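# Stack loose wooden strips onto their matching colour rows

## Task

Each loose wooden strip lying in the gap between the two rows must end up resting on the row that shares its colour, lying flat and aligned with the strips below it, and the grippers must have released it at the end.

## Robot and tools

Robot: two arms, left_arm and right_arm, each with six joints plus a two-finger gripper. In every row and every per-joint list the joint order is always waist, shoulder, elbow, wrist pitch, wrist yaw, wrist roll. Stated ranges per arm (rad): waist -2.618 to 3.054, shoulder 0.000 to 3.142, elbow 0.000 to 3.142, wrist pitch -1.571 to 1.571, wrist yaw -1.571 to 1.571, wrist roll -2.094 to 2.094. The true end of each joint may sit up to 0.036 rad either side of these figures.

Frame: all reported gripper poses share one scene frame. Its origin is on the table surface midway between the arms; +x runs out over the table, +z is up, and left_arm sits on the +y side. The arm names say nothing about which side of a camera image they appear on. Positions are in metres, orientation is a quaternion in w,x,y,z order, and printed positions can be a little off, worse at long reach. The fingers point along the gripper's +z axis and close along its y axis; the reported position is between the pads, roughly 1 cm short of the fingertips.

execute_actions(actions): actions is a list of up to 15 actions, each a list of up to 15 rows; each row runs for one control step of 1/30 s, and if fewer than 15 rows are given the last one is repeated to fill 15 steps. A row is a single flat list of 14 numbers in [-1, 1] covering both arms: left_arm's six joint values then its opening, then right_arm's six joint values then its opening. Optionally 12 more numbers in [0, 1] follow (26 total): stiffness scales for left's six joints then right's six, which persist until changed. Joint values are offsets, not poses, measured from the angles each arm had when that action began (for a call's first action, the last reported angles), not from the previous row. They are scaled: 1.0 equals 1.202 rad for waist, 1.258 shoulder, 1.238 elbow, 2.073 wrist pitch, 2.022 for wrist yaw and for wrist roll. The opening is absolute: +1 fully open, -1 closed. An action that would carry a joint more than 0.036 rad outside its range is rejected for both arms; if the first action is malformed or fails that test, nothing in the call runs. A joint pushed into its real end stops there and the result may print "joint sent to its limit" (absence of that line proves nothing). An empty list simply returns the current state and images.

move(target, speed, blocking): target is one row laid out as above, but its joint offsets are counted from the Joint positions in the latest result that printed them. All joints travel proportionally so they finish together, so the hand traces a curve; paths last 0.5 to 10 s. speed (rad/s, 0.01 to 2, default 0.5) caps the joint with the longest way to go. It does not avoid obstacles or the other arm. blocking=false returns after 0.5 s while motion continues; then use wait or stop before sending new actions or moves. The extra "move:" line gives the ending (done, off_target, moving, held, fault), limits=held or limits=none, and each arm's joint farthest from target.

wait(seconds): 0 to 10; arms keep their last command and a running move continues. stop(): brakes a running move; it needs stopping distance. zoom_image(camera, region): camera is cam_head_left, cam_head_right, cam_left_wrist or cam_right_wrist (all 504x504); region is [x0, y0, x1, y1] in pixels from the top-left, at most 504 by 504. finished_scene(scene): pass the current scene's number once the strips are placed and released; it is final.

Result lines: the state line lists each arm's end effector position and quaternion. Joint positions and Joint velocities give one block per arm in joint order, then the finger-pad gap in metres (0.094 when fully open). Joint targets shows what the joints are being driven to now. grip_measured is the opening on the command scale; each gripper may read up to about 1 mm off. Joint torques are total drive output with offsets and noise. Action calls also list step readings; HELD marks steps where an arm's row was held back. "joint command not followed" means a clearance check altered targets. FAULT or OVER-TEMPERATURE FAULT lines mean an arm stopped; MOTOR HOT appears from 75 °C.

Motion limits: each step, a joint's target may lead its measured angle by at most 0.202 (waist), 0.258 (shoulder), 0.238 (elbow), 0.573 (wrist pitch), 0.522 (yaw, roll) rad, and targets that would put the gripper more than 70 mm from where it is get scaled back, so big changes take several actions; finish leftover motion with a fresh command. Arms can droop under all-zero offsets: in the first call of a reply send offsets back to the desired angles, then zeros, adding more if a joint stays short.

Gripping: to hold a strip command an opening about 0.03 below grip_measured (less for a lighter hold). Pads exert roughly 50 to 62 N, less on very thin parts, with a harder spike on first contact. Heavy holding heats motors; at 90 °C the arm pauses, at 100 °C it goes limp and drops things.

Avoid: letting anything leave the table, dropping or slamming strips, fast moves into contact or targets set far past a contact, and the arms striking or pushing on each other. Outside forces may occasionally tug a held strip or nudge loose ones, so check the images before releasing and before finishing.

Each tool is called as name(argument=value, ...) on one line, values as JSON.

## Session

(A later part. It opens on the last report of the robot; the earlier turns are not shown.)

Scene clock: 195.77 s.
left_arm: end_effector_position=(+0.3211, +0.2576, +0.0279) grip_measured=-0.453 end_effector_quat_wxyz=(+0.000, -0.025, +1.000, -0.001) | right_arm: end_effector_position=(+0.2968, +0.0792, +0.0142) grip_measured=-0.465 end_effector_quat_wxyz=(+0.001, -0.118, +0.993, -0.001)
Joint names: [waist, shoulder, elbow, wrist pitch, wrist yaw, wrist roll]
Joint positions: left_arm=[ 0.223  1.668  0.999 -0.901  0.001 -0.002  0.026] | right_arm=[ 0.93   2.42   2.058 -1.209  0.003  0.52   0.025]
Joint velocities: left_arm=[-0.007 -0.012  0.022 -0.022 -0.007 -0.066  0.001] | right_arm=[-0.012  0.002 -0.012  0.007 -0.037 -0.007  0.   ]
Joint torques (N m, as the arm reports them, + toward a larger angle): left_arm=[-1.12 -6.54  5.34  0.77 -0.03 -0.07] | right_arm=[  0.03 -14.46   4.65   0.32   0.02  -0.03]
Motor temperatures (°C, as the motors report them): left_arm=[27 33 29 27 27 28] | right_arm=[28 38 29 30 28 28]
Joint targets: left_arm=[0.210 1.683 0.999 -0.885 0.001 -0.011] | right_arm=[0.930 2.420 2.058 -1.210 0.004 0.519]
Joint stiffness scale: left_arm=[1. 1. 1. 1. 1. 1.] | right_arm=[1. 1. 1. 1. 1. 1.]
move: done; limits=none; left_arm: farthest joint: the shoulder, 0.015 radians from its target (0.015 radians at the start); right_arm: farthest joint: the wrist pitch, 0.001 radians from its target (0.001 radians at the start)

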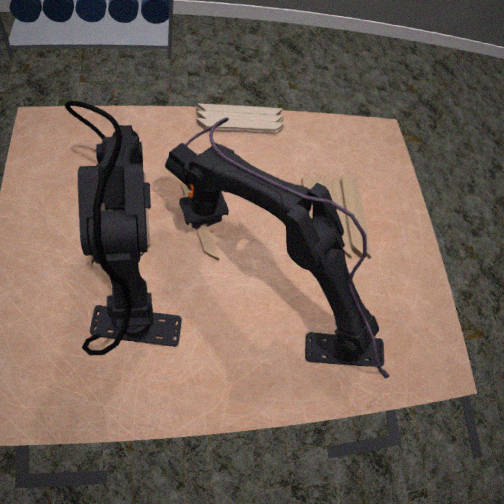

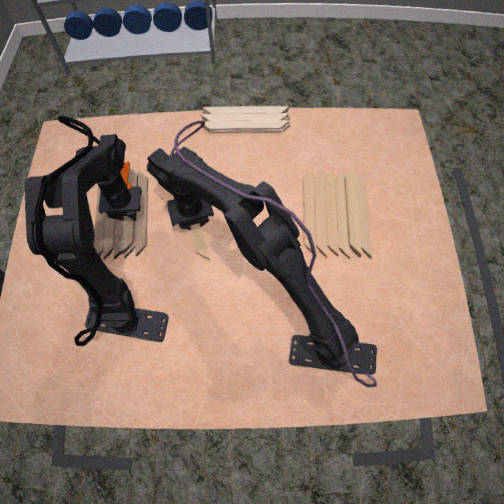

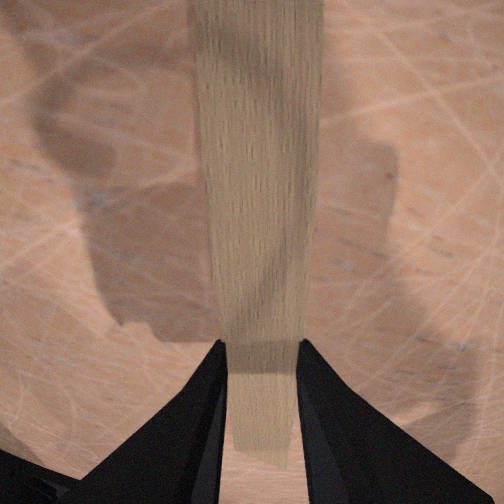

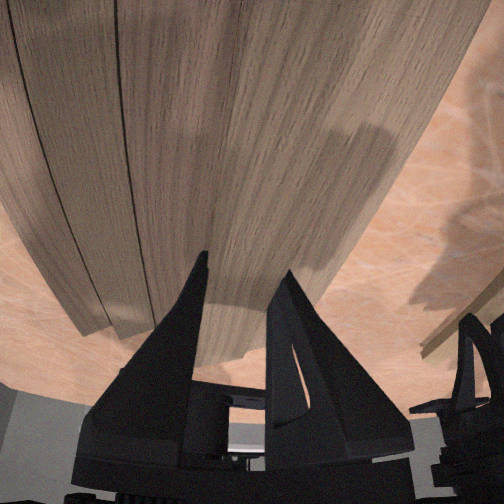

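move(target=[0,-0.04,-0.034,0.011,0,0,-0.5, 0,-0.12,0,-0.07,0,0,-0.5], speed=0.2)

zoom_image(camera="cam_head_right", region=[60,150,200,280])

Scene clock: 201.30 s.
left_arm: end_effector_position=(+0.3147, +0.2572, +0.0256) grip_measured=-0.453 end_effector_quat_wxyz=(-0.001, -0.026, +1.000, -0.001) | right_arm: end_effector_position=(+0.2794, +0.0628, +0.0716) grip_measured=-0.465 end_effector_quat_wxyz=(-0.001, -0.118, +0.993, -0.003)
Joint names: [waist, shoulder, elbow, wrist pitch, wrist yaw, wrist roll]
Joint positions: left_arm=[ 0.223  1.651  0.969 -0.89   0.001 -0.002  0.026] | right_arm=[ 0.93   2.288  2.058 -1.345  0.003  0.52   0.025]
Joint velocities: left_arm=[-0.002 -0.002 -0.007  0.095 -0.022 -0.066  0.001] | right_arm=[-0.007 -0.002 -0.007 -0.022 -0.066  0.051  0.   ]
Joint torques (N m, as the arm reports them, + toward a larger angle): left_arm=[  0.02 -10.37   4.15   0.73  -0.03   0.03] | right_arm=[  0.09 -14.64   4.54   0.17   0.    -0.02]
Motor temperatures (°C, as the motors report them): left_arm=[27 33 29 27 27 28] | right_arm=[28 39 29 30 28 28]
Joint targets: left_arm=[0.223 1.618 0.957 -0.878 0.001 -0.001] | right_arm=[0.930 2.268 2.058 -1.354 0.003 0.520]
Joint stiffness scale: left_arm=[1. 1. 1. 1. 1. 1.] | right_arm=[1. 1. 1. 1. 1. 1.]
move: off_target (left_arm); limits=none; left_arm: farthest joint: the shoulder, 0.033 radians from its target (0.051 radians at the start); right_arm: farthest joint: the shoulder, 0.019 radians from its target (0.151 radians at the start)

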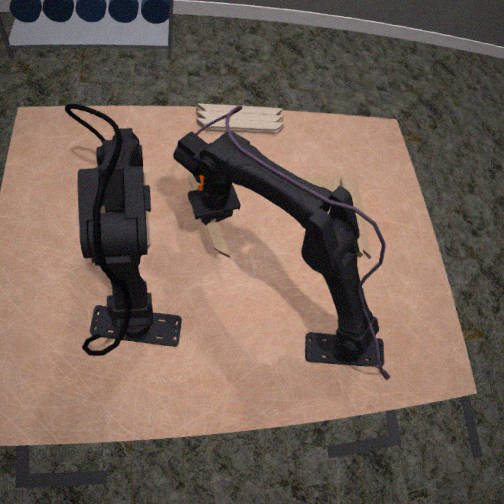

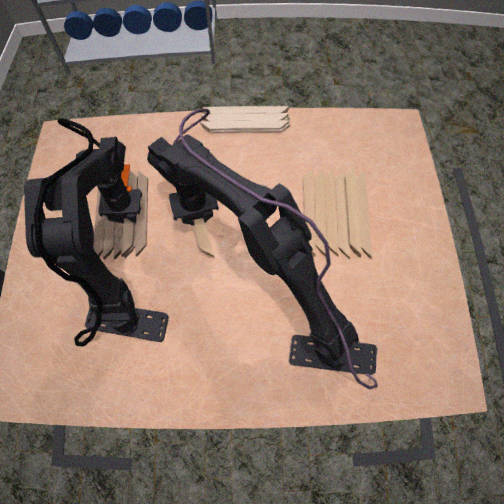

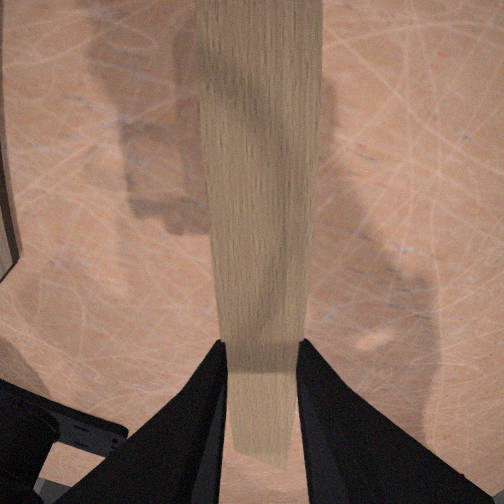

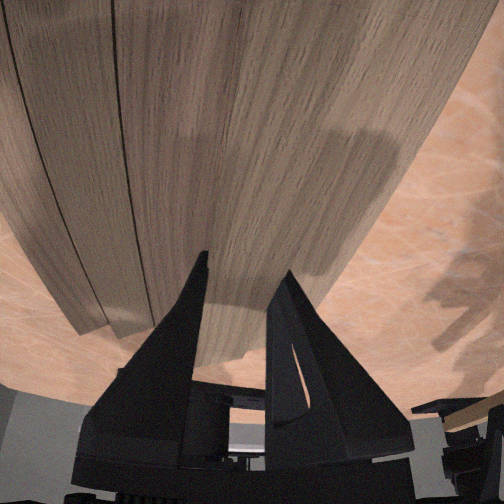

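Region (60, 150, 200, 280) of cam_head_right's 504x504 image, scaled by 3.600, with more detail than that image has; it fills the top 468 rows of this view, and the rest is white.

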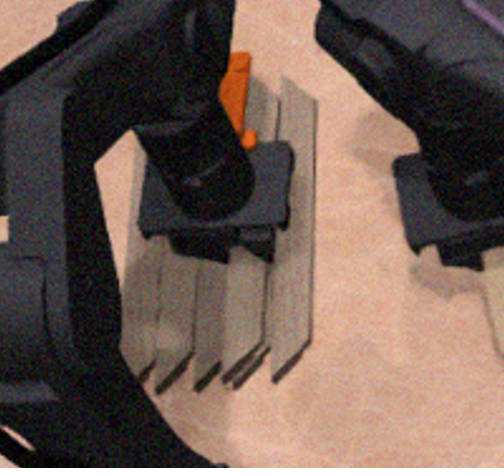

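move(target=[0,0,0,0,0,0,0.0, -0.647,-0.312,-0.59,0.172,0,-0.226,-0.5], speed=0.7)

zoom_image(camera="cam_head_left", region=[280,150,420,280])

Scene clock: 211.70 s.
left_arm: end_effector_position=(+0.3148, +0.2571, +0.0256) grip_measured=-0.002 end_effector_quat_wxyz=(-0.001, -0.026, +1.000, -0.001) | right_arm: end_effector_position=(+0.3035, -0.2516, +0.0348) grip_measured=-0.465 end_effector_quat_wxyz=(-0.002, +0.049, +0.999, -0.001)
Joint names: [waist, shoulder, elbow, wrist pitch, wrist yaw, wrist roll]
Joint positions: left_arm=[ 0.223  1.651  0.969 -0.89   0.002 -0.002  0.047] | right_arm=[ 0.146  1.922  1.345 -0.999  0.003  0.069  0.025]
Joint velocities: left_arm=[-0.017  0.022 -0.012 -0.037  0.007 -0.066 -0.001] | right_arm=[ 0.002 -0.007 -0.017  0.066 -0.022  0.037 -0.001]
Joint torques (N m, as the arm reports them, + toward a larger angle): left_arm=[-0.02 -7.57  5.31  0.61 -0.04  0.02] | right_arm=[  0.65 -12.03   3.16   0.42   0.01  -0.05]
Motor temperatures (°C, as the motors report them): left_arm=[27 34 29 27 27 28] | right_arm=[28 40 29 30 28 28]
Joint targets: left_arm=[0.223 1.651 0.969 -0.890 0.001 -0.002] | right_arm=[0.152 1.896 1.328 -0.989 0.003 0.063]
Joint stiffness scale: left_arm=[1. 1. 1. 1. 1. 1.] | right_arm=[1. 1. 1. 1. 1. 1.]
move: off_target (right_arm); limits=none; left_arm: farthest joint: the wrist yaw, 0.001 radians from its target (0.000 radians at the start); right_arm: farthest joint: the shoulder, 0.026 radians from its target (0.393 radians at the start)

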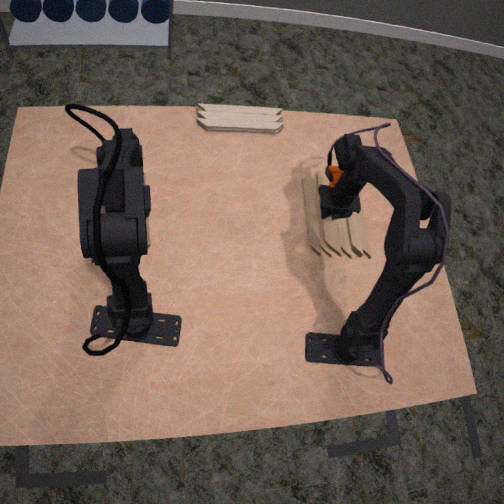

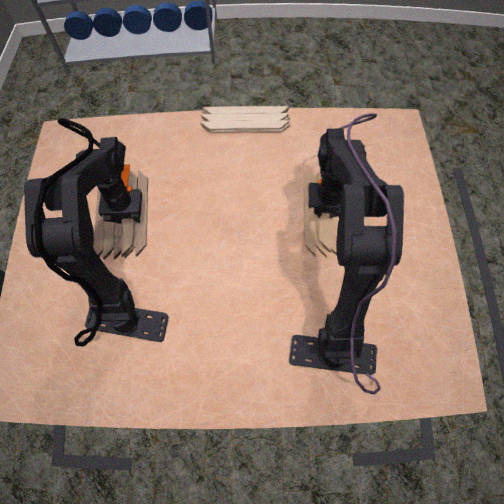

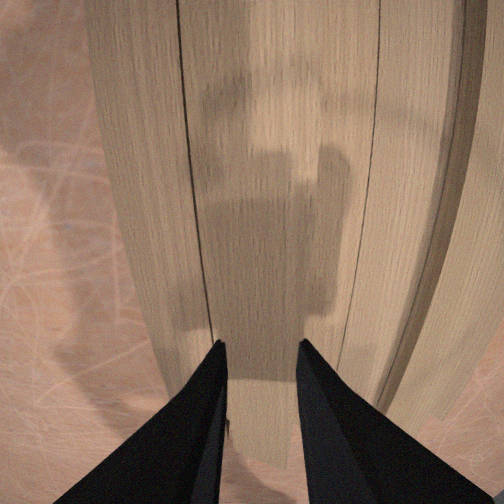

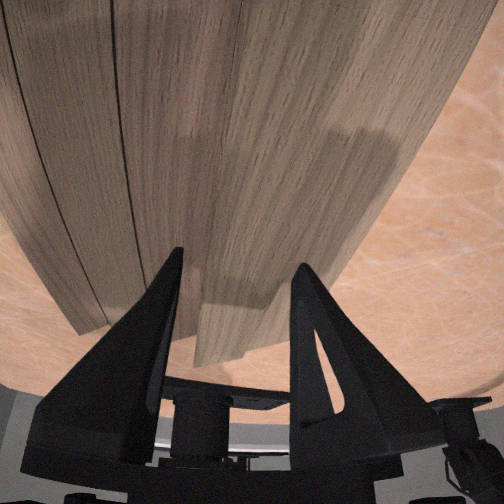

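Region (280, 150, 420, 280) of cam_head_left's 504x504 image, scaled by 3.600, with more detail than that image has; it fills the top 468 rows of this view, and the rest is white.

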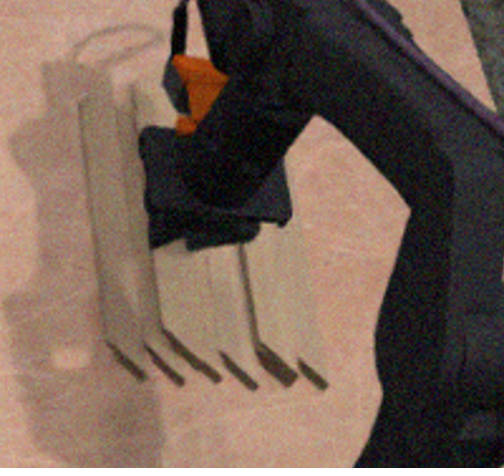

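move(target=[0,-0.15,0,-0.085,0,0,0.0, 0.023,0,-0.033,0.018,0,0.008,-0.5], speed=0.3)

zoom_image(camera="cam_head_left", region=[280,150,420,280])

Scene clock: 217.47 s.
left_arm: end_effector_position=(+0.2849, +0.2556, +0.0637) grip_measured=-0.002 end_effector_quat_wxyz=(-0.004, -0.026, +1.000, -0.001) | right_arm: end_effector_position=(+0.3024, -0.2448, +0.0292) grip_measured=-0.465 end_effector_quat_wxyz=(-0.000, +0.044, +0.999, -0.001)
Joint names: [waist, shoulder, elbow, wrist pitch, wrist yaw, wrist roll]
Joint positions: left_arm=[ 0.223  1.489  0.969 -1.059  0.002 -0.002  0.047] | right_arm=[ 0.165  1.922  1.321 -0.972  0.003  0.079  0.025]
Joint velocities: left_arm=[-0.022 -0.012 -0.017  0.007  0.037 -0.037  0.001] | right_arm=[-0.012 -0.012 -0.007  0.022  0.007 -0.037 -0.   ]
Joint torques (N m, as the arm reports them, + toward a larger angle): left_arm=[-0.02 -8.51  5.66  0.54 -0.05  0.02] | right_arm=[ 0.71 -9.7   3.19  0.42  0.02  0.05]
Motor temperatures (°C, as the motors report them): left_arm=[27 34 29 27 27 28] | right_arm=[28 39 29 30 28 28]
Joint targets: left_arm=[0.223 1.462 0.969 -1.066 0.002 -0.002] | right_arm=[0.173 1.922 1.304 -0.962 0.003 0.085]
Joint stiffness scale: left_arm=[1. 1. 1. 1. 1. 1.] | right_arm=[1. 1. 1. 1. 1. 1.]
move: off_target (left_arm); limits=none; left_arm: farthest joint: the shoulder, 0.026 radians from its target (0.188 radians at the start); right_arm: farthest joint: the elbow, 0.017 radians from its target (0.041 radians at the start)

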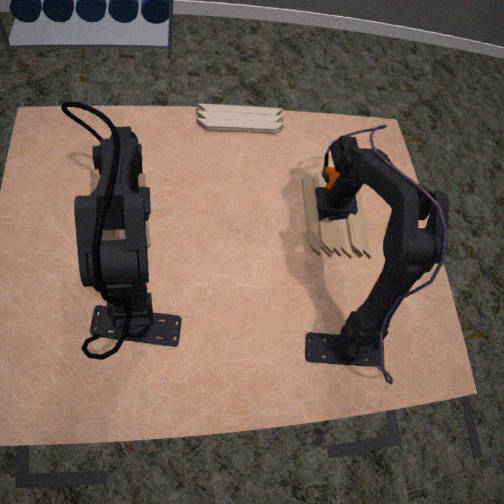

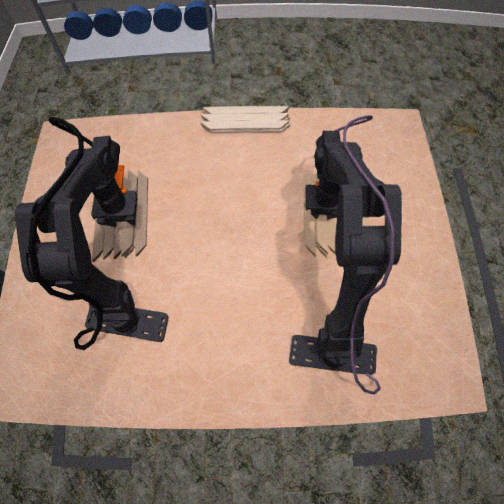

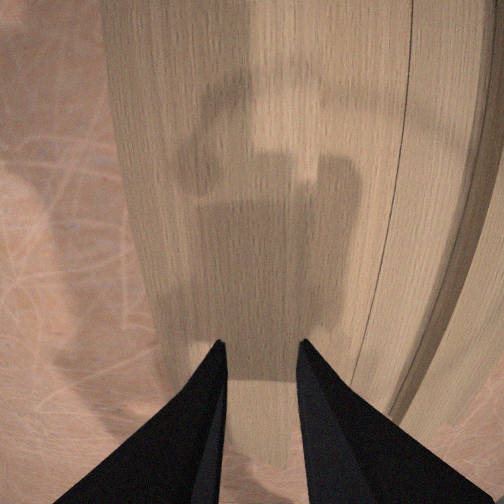

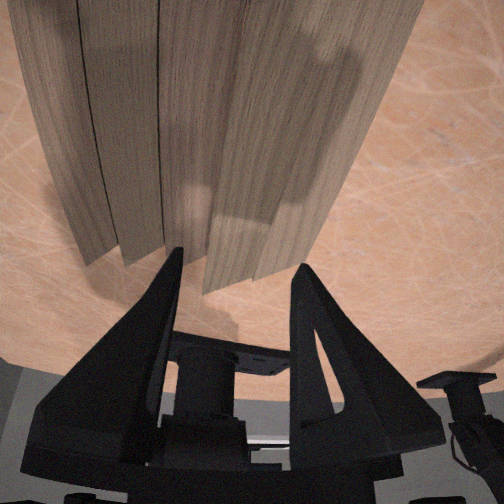

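Region (280, 150, 420, 280) of cam_head_left's 504x504 image, scaled by 3.600, with more detail than that image has; it fills the top 468 rows of this view, and the rest is white.

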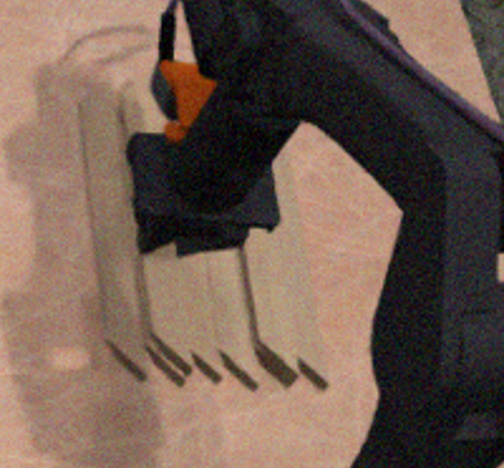

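Back ~3 mm and down 2 mm, then release and lift.

move(target=[0,0,0,0,0,0,0.0, 0,-0.028,-0.033,0.011,0,0,-0.5], speed=0.1)

move(target=[0,0,0,0,0,0,0.0, 0,0,0,0,0,0,0])

move(target=[0.4,-0.1,0,-0.06,0,0,0.0, -0.0,-0.2,0,-0.12,0,0,0], speed=0.6)

Scene clock: 225.37 s.
left_arm: end_effector_position=(+0.2847, +0.2556, +0.0637) grip_measured=-0.002 end_effector_quat_wxyz=(-0.004, -0.026, +1.000, -0.001) | right_arm: end_effector_position=(+0.2994, -0.2448, +0.0276) grip_measured=-0.465 end_effector_quat_wxyz=(+0.000, +0.044, +0.999, -0.001)
Joint names: [waist, shoulder, elbow, wrist pitch, wrist yaw, wrist roll]
Joint positions: left_arm=[ 0.223  1.489  0.969 -1.059  0.002 -0.002  0.047] | right_arm=[ 0.165  1.912  1.3   -0.959  0.003  0.079  0.025]
Joint velocities: left_arm=[ 0.002  0.007 -0.002 -0.007  0.022 -0.007  0.   ] | right_arm=[-0.002 -0.007 -0.007  0.037 -0.037  0.051 -0.   ]
Joint torques (N m, as the arm reports them, + toward a larger angle): left_arm=[-0.04 -6.29  5.66  0.61 -0.04  0.03] | right_arm=[  0.03 -12.04   3.07   0.38   0.04  -0.01]
Motor temperatures (°C, as the motors report them): left_arm=[27 33 29 27 27 28] | right_arm=[28 38 28 30 28 28]
Joint targets: left_arm=[0.223 1.489 0.969 -1.059 0.002 -0.002] | right_arm=[0.165 1.887 1.281 -0.949 0.003 0.079]
Joint stiffness scale: left_arm=[1. 1. 1. 1. 1. 1.] | right_arm=[1. 1. 1. 1. 1. 1.]
move: off_target (right_arm); limits=none; left_arm: farthest joint: the waist, 0.000 radians from its target (0.000 radians at the start); right_arm: farthest joint: the shoulder, 0.025 radians from its target (0.035 radians at the start)

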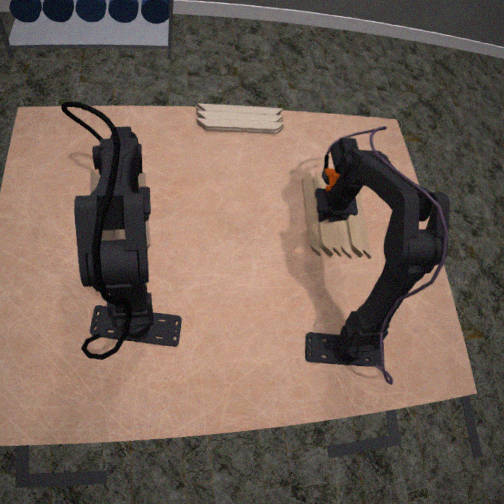

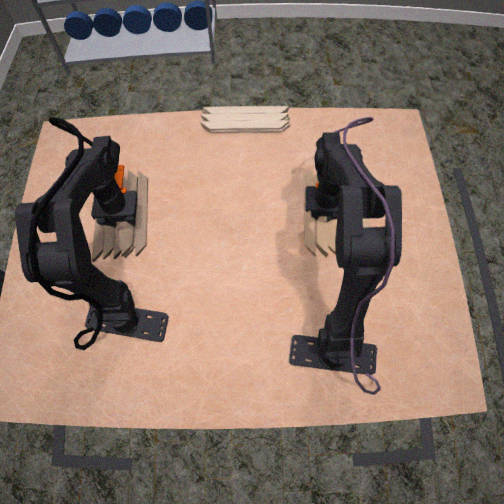

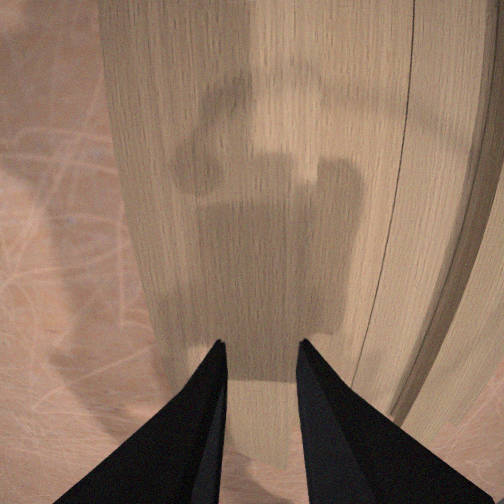

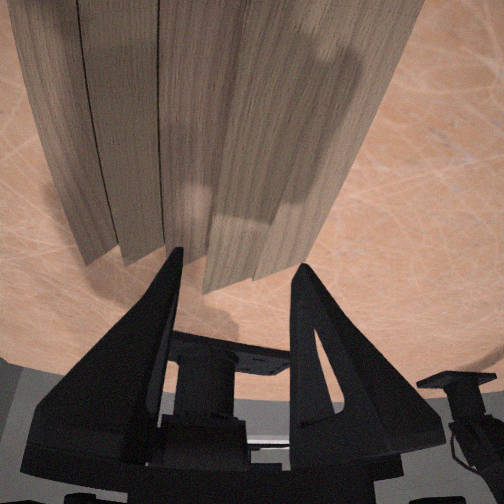

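Scene clock: 225.87 s.
left_arm: end_effector_position=(+0.2847, +0.2556, +0.0637) grip_measured=-0.002 end_effector_quat_wxyz=(-0.004, -0.026, +1.000, -0.001) | right_arm: end_effector_position=(+0.2994, -0.2448, +0.0276) grip_measured=-0.003 end_effector_quat_wxyz=(+0.000, +0.044, +0.999, -0.001)
Joint names: [waist, shoulder, elbow, wrist pitch, wrist yaw, wrist roll]
Joint positions: left_arm=[ 0.223  1.489  0.969 -1.059  0.002 -0.002  0.047] | right_arm=[ 0.165  1.912  1.3   -0.959  0.003  0.079  0.047]
Joint velocities: left_arm=[-0.007  0.007 -0.012  0.022 -0.007  0.007 -0.001] | right_arm=[-0.012 -0.002 -0.002 -0.007 -0.022 -0.022  0.001]
Joint torques (N m, as the arm reports them, + toward a larger angle): left_arm=[-0.05 -6.23  5.65  0.6  -0.05  0.02] | right_arm=[-0.13 -9.55  4.26  0.33  0.02 -0.02]
Motor temperatures (°C, as the motors report them): left_arm=[27 33 29 27 27 28] | right_arm=[28 38 28 30 28 28]
Joint targets: left_arm=[0.223 1.489 0.969 -1.059 0.002 -0.002] | right_arm=[0.165 1.912 1.300 -0.959 0.003 0.079]
Joint stiffness scale: left_arm=[1. 1. 1. 1. 1. 1.] | right_arm=[1. 1. 1. 1. 1. 1.]
move: done; limits=none; left_arm: farthest joint: the waist, 0.000 radians from its target (0.000 radians at the start); right_arm: farthest joint: the waist, 0.000 radians from its target (0.000 radians at the start)

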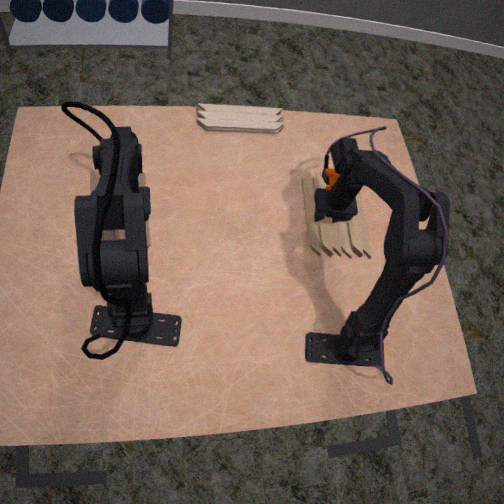

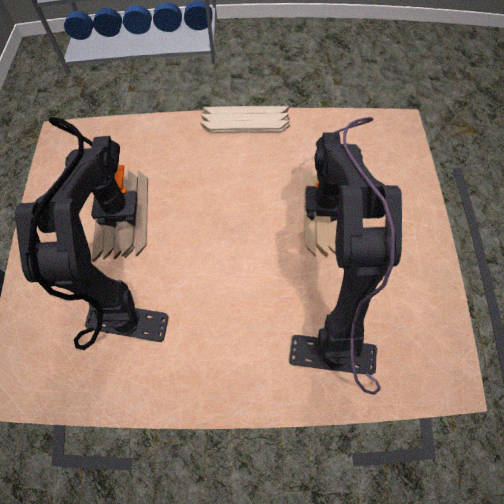

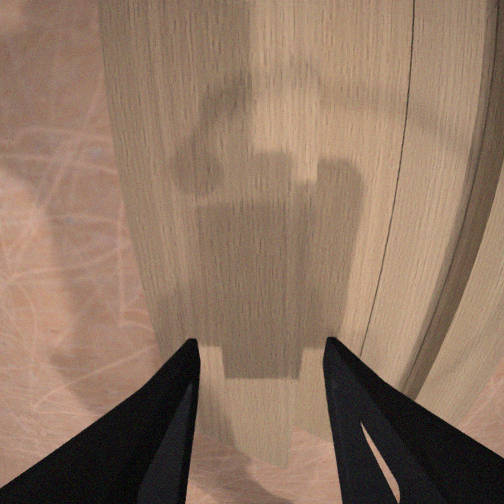

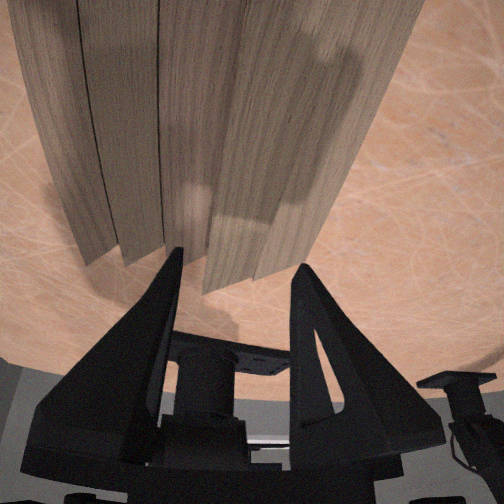

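Scene clock: 227.33 s.
left_arm: end_effector_position=(+0.2318, +0.3499, +0.0844) grip_measured=-0.002 end_effector_quat_wxyz=(-0.013, -0.258, +0.966, -0.005) | right_arm: end_effector_position=(+0.2528, -0.2444, +0.0991) grip_measured=-0.003 end_effector_quat_wxyz=(-0.001, +0.044, +0.999, -0.001)
Joint names: [waist, shoulder, elbow, wrist pitch, wrist yaw, wrist roll]
Joint positions: left_arm=[ 0.693  1.391  0.969 -1.176  0.003 -0.002  0.047] | right_arm=[ 0.165  1.675  1.3   -1.198  0.003  0.079  0.047]
Joint velocities: left_arm=[ 0.007  0.012 -0.051 -0.022  0.022 -0.022  0.002] | right_arm=[ 0.027  0.002  0.007  0.007  0.037 -0.081  0.   ]
Joint torques (N m, as the arm reports them, + toward a larger angle): left_arm=[ 0.83 -7.77  5.72  0.49 -0.04  0.03] | right_arm=[ 0.1  -8.75  4.73  0.17  0.03 -0.05]
Motor temperatures (°C, as the motors report them): left_arm=[27 33 29 27 27 28] | right_arm=[28 37 28 30 28 28]
Joint targets: left_arm=[0.703 1.363 0.969 -1.184 0.002 -0.002] | right_arm=[0.165 1.660 1.300 -1.207 0.003 0.079]
Joint stiffness scale: left_arm=[1. 1. 1. 1. 1. 1.] | right_arm=[1. 1. 1. 1. 1. 1.]
move: off_target (left_arm); limits=none; left_arm: farthest joint: the shoulder, 0.028 radians from its target (0.125 radians at the start); right_arm: farthest joint: the shoulder, 0.014 radians from its target (0.251 radians at the start)

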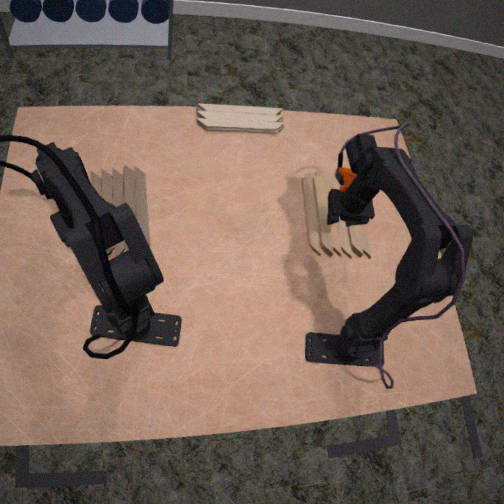

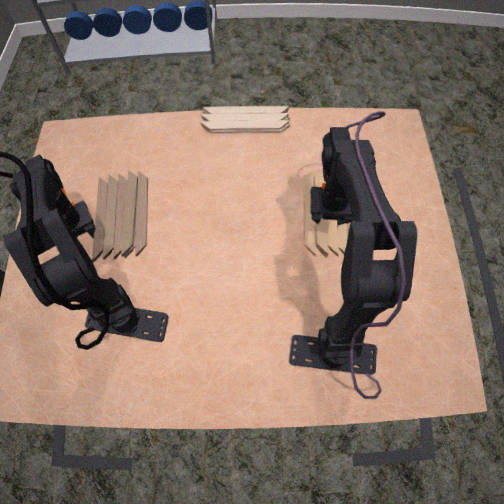

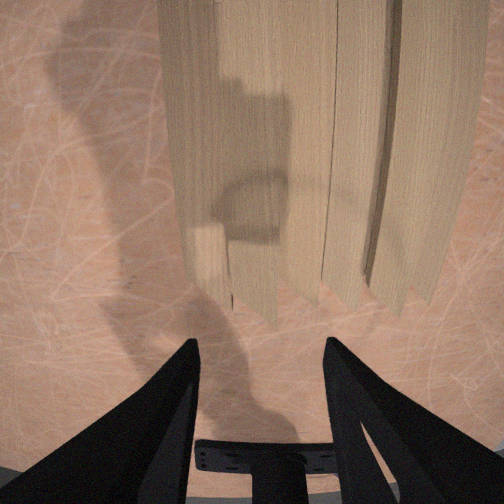

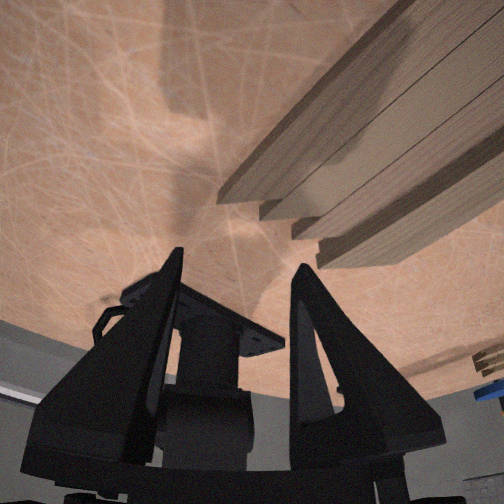

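finished_scene(scene=1)

The scene is finished: the task was done.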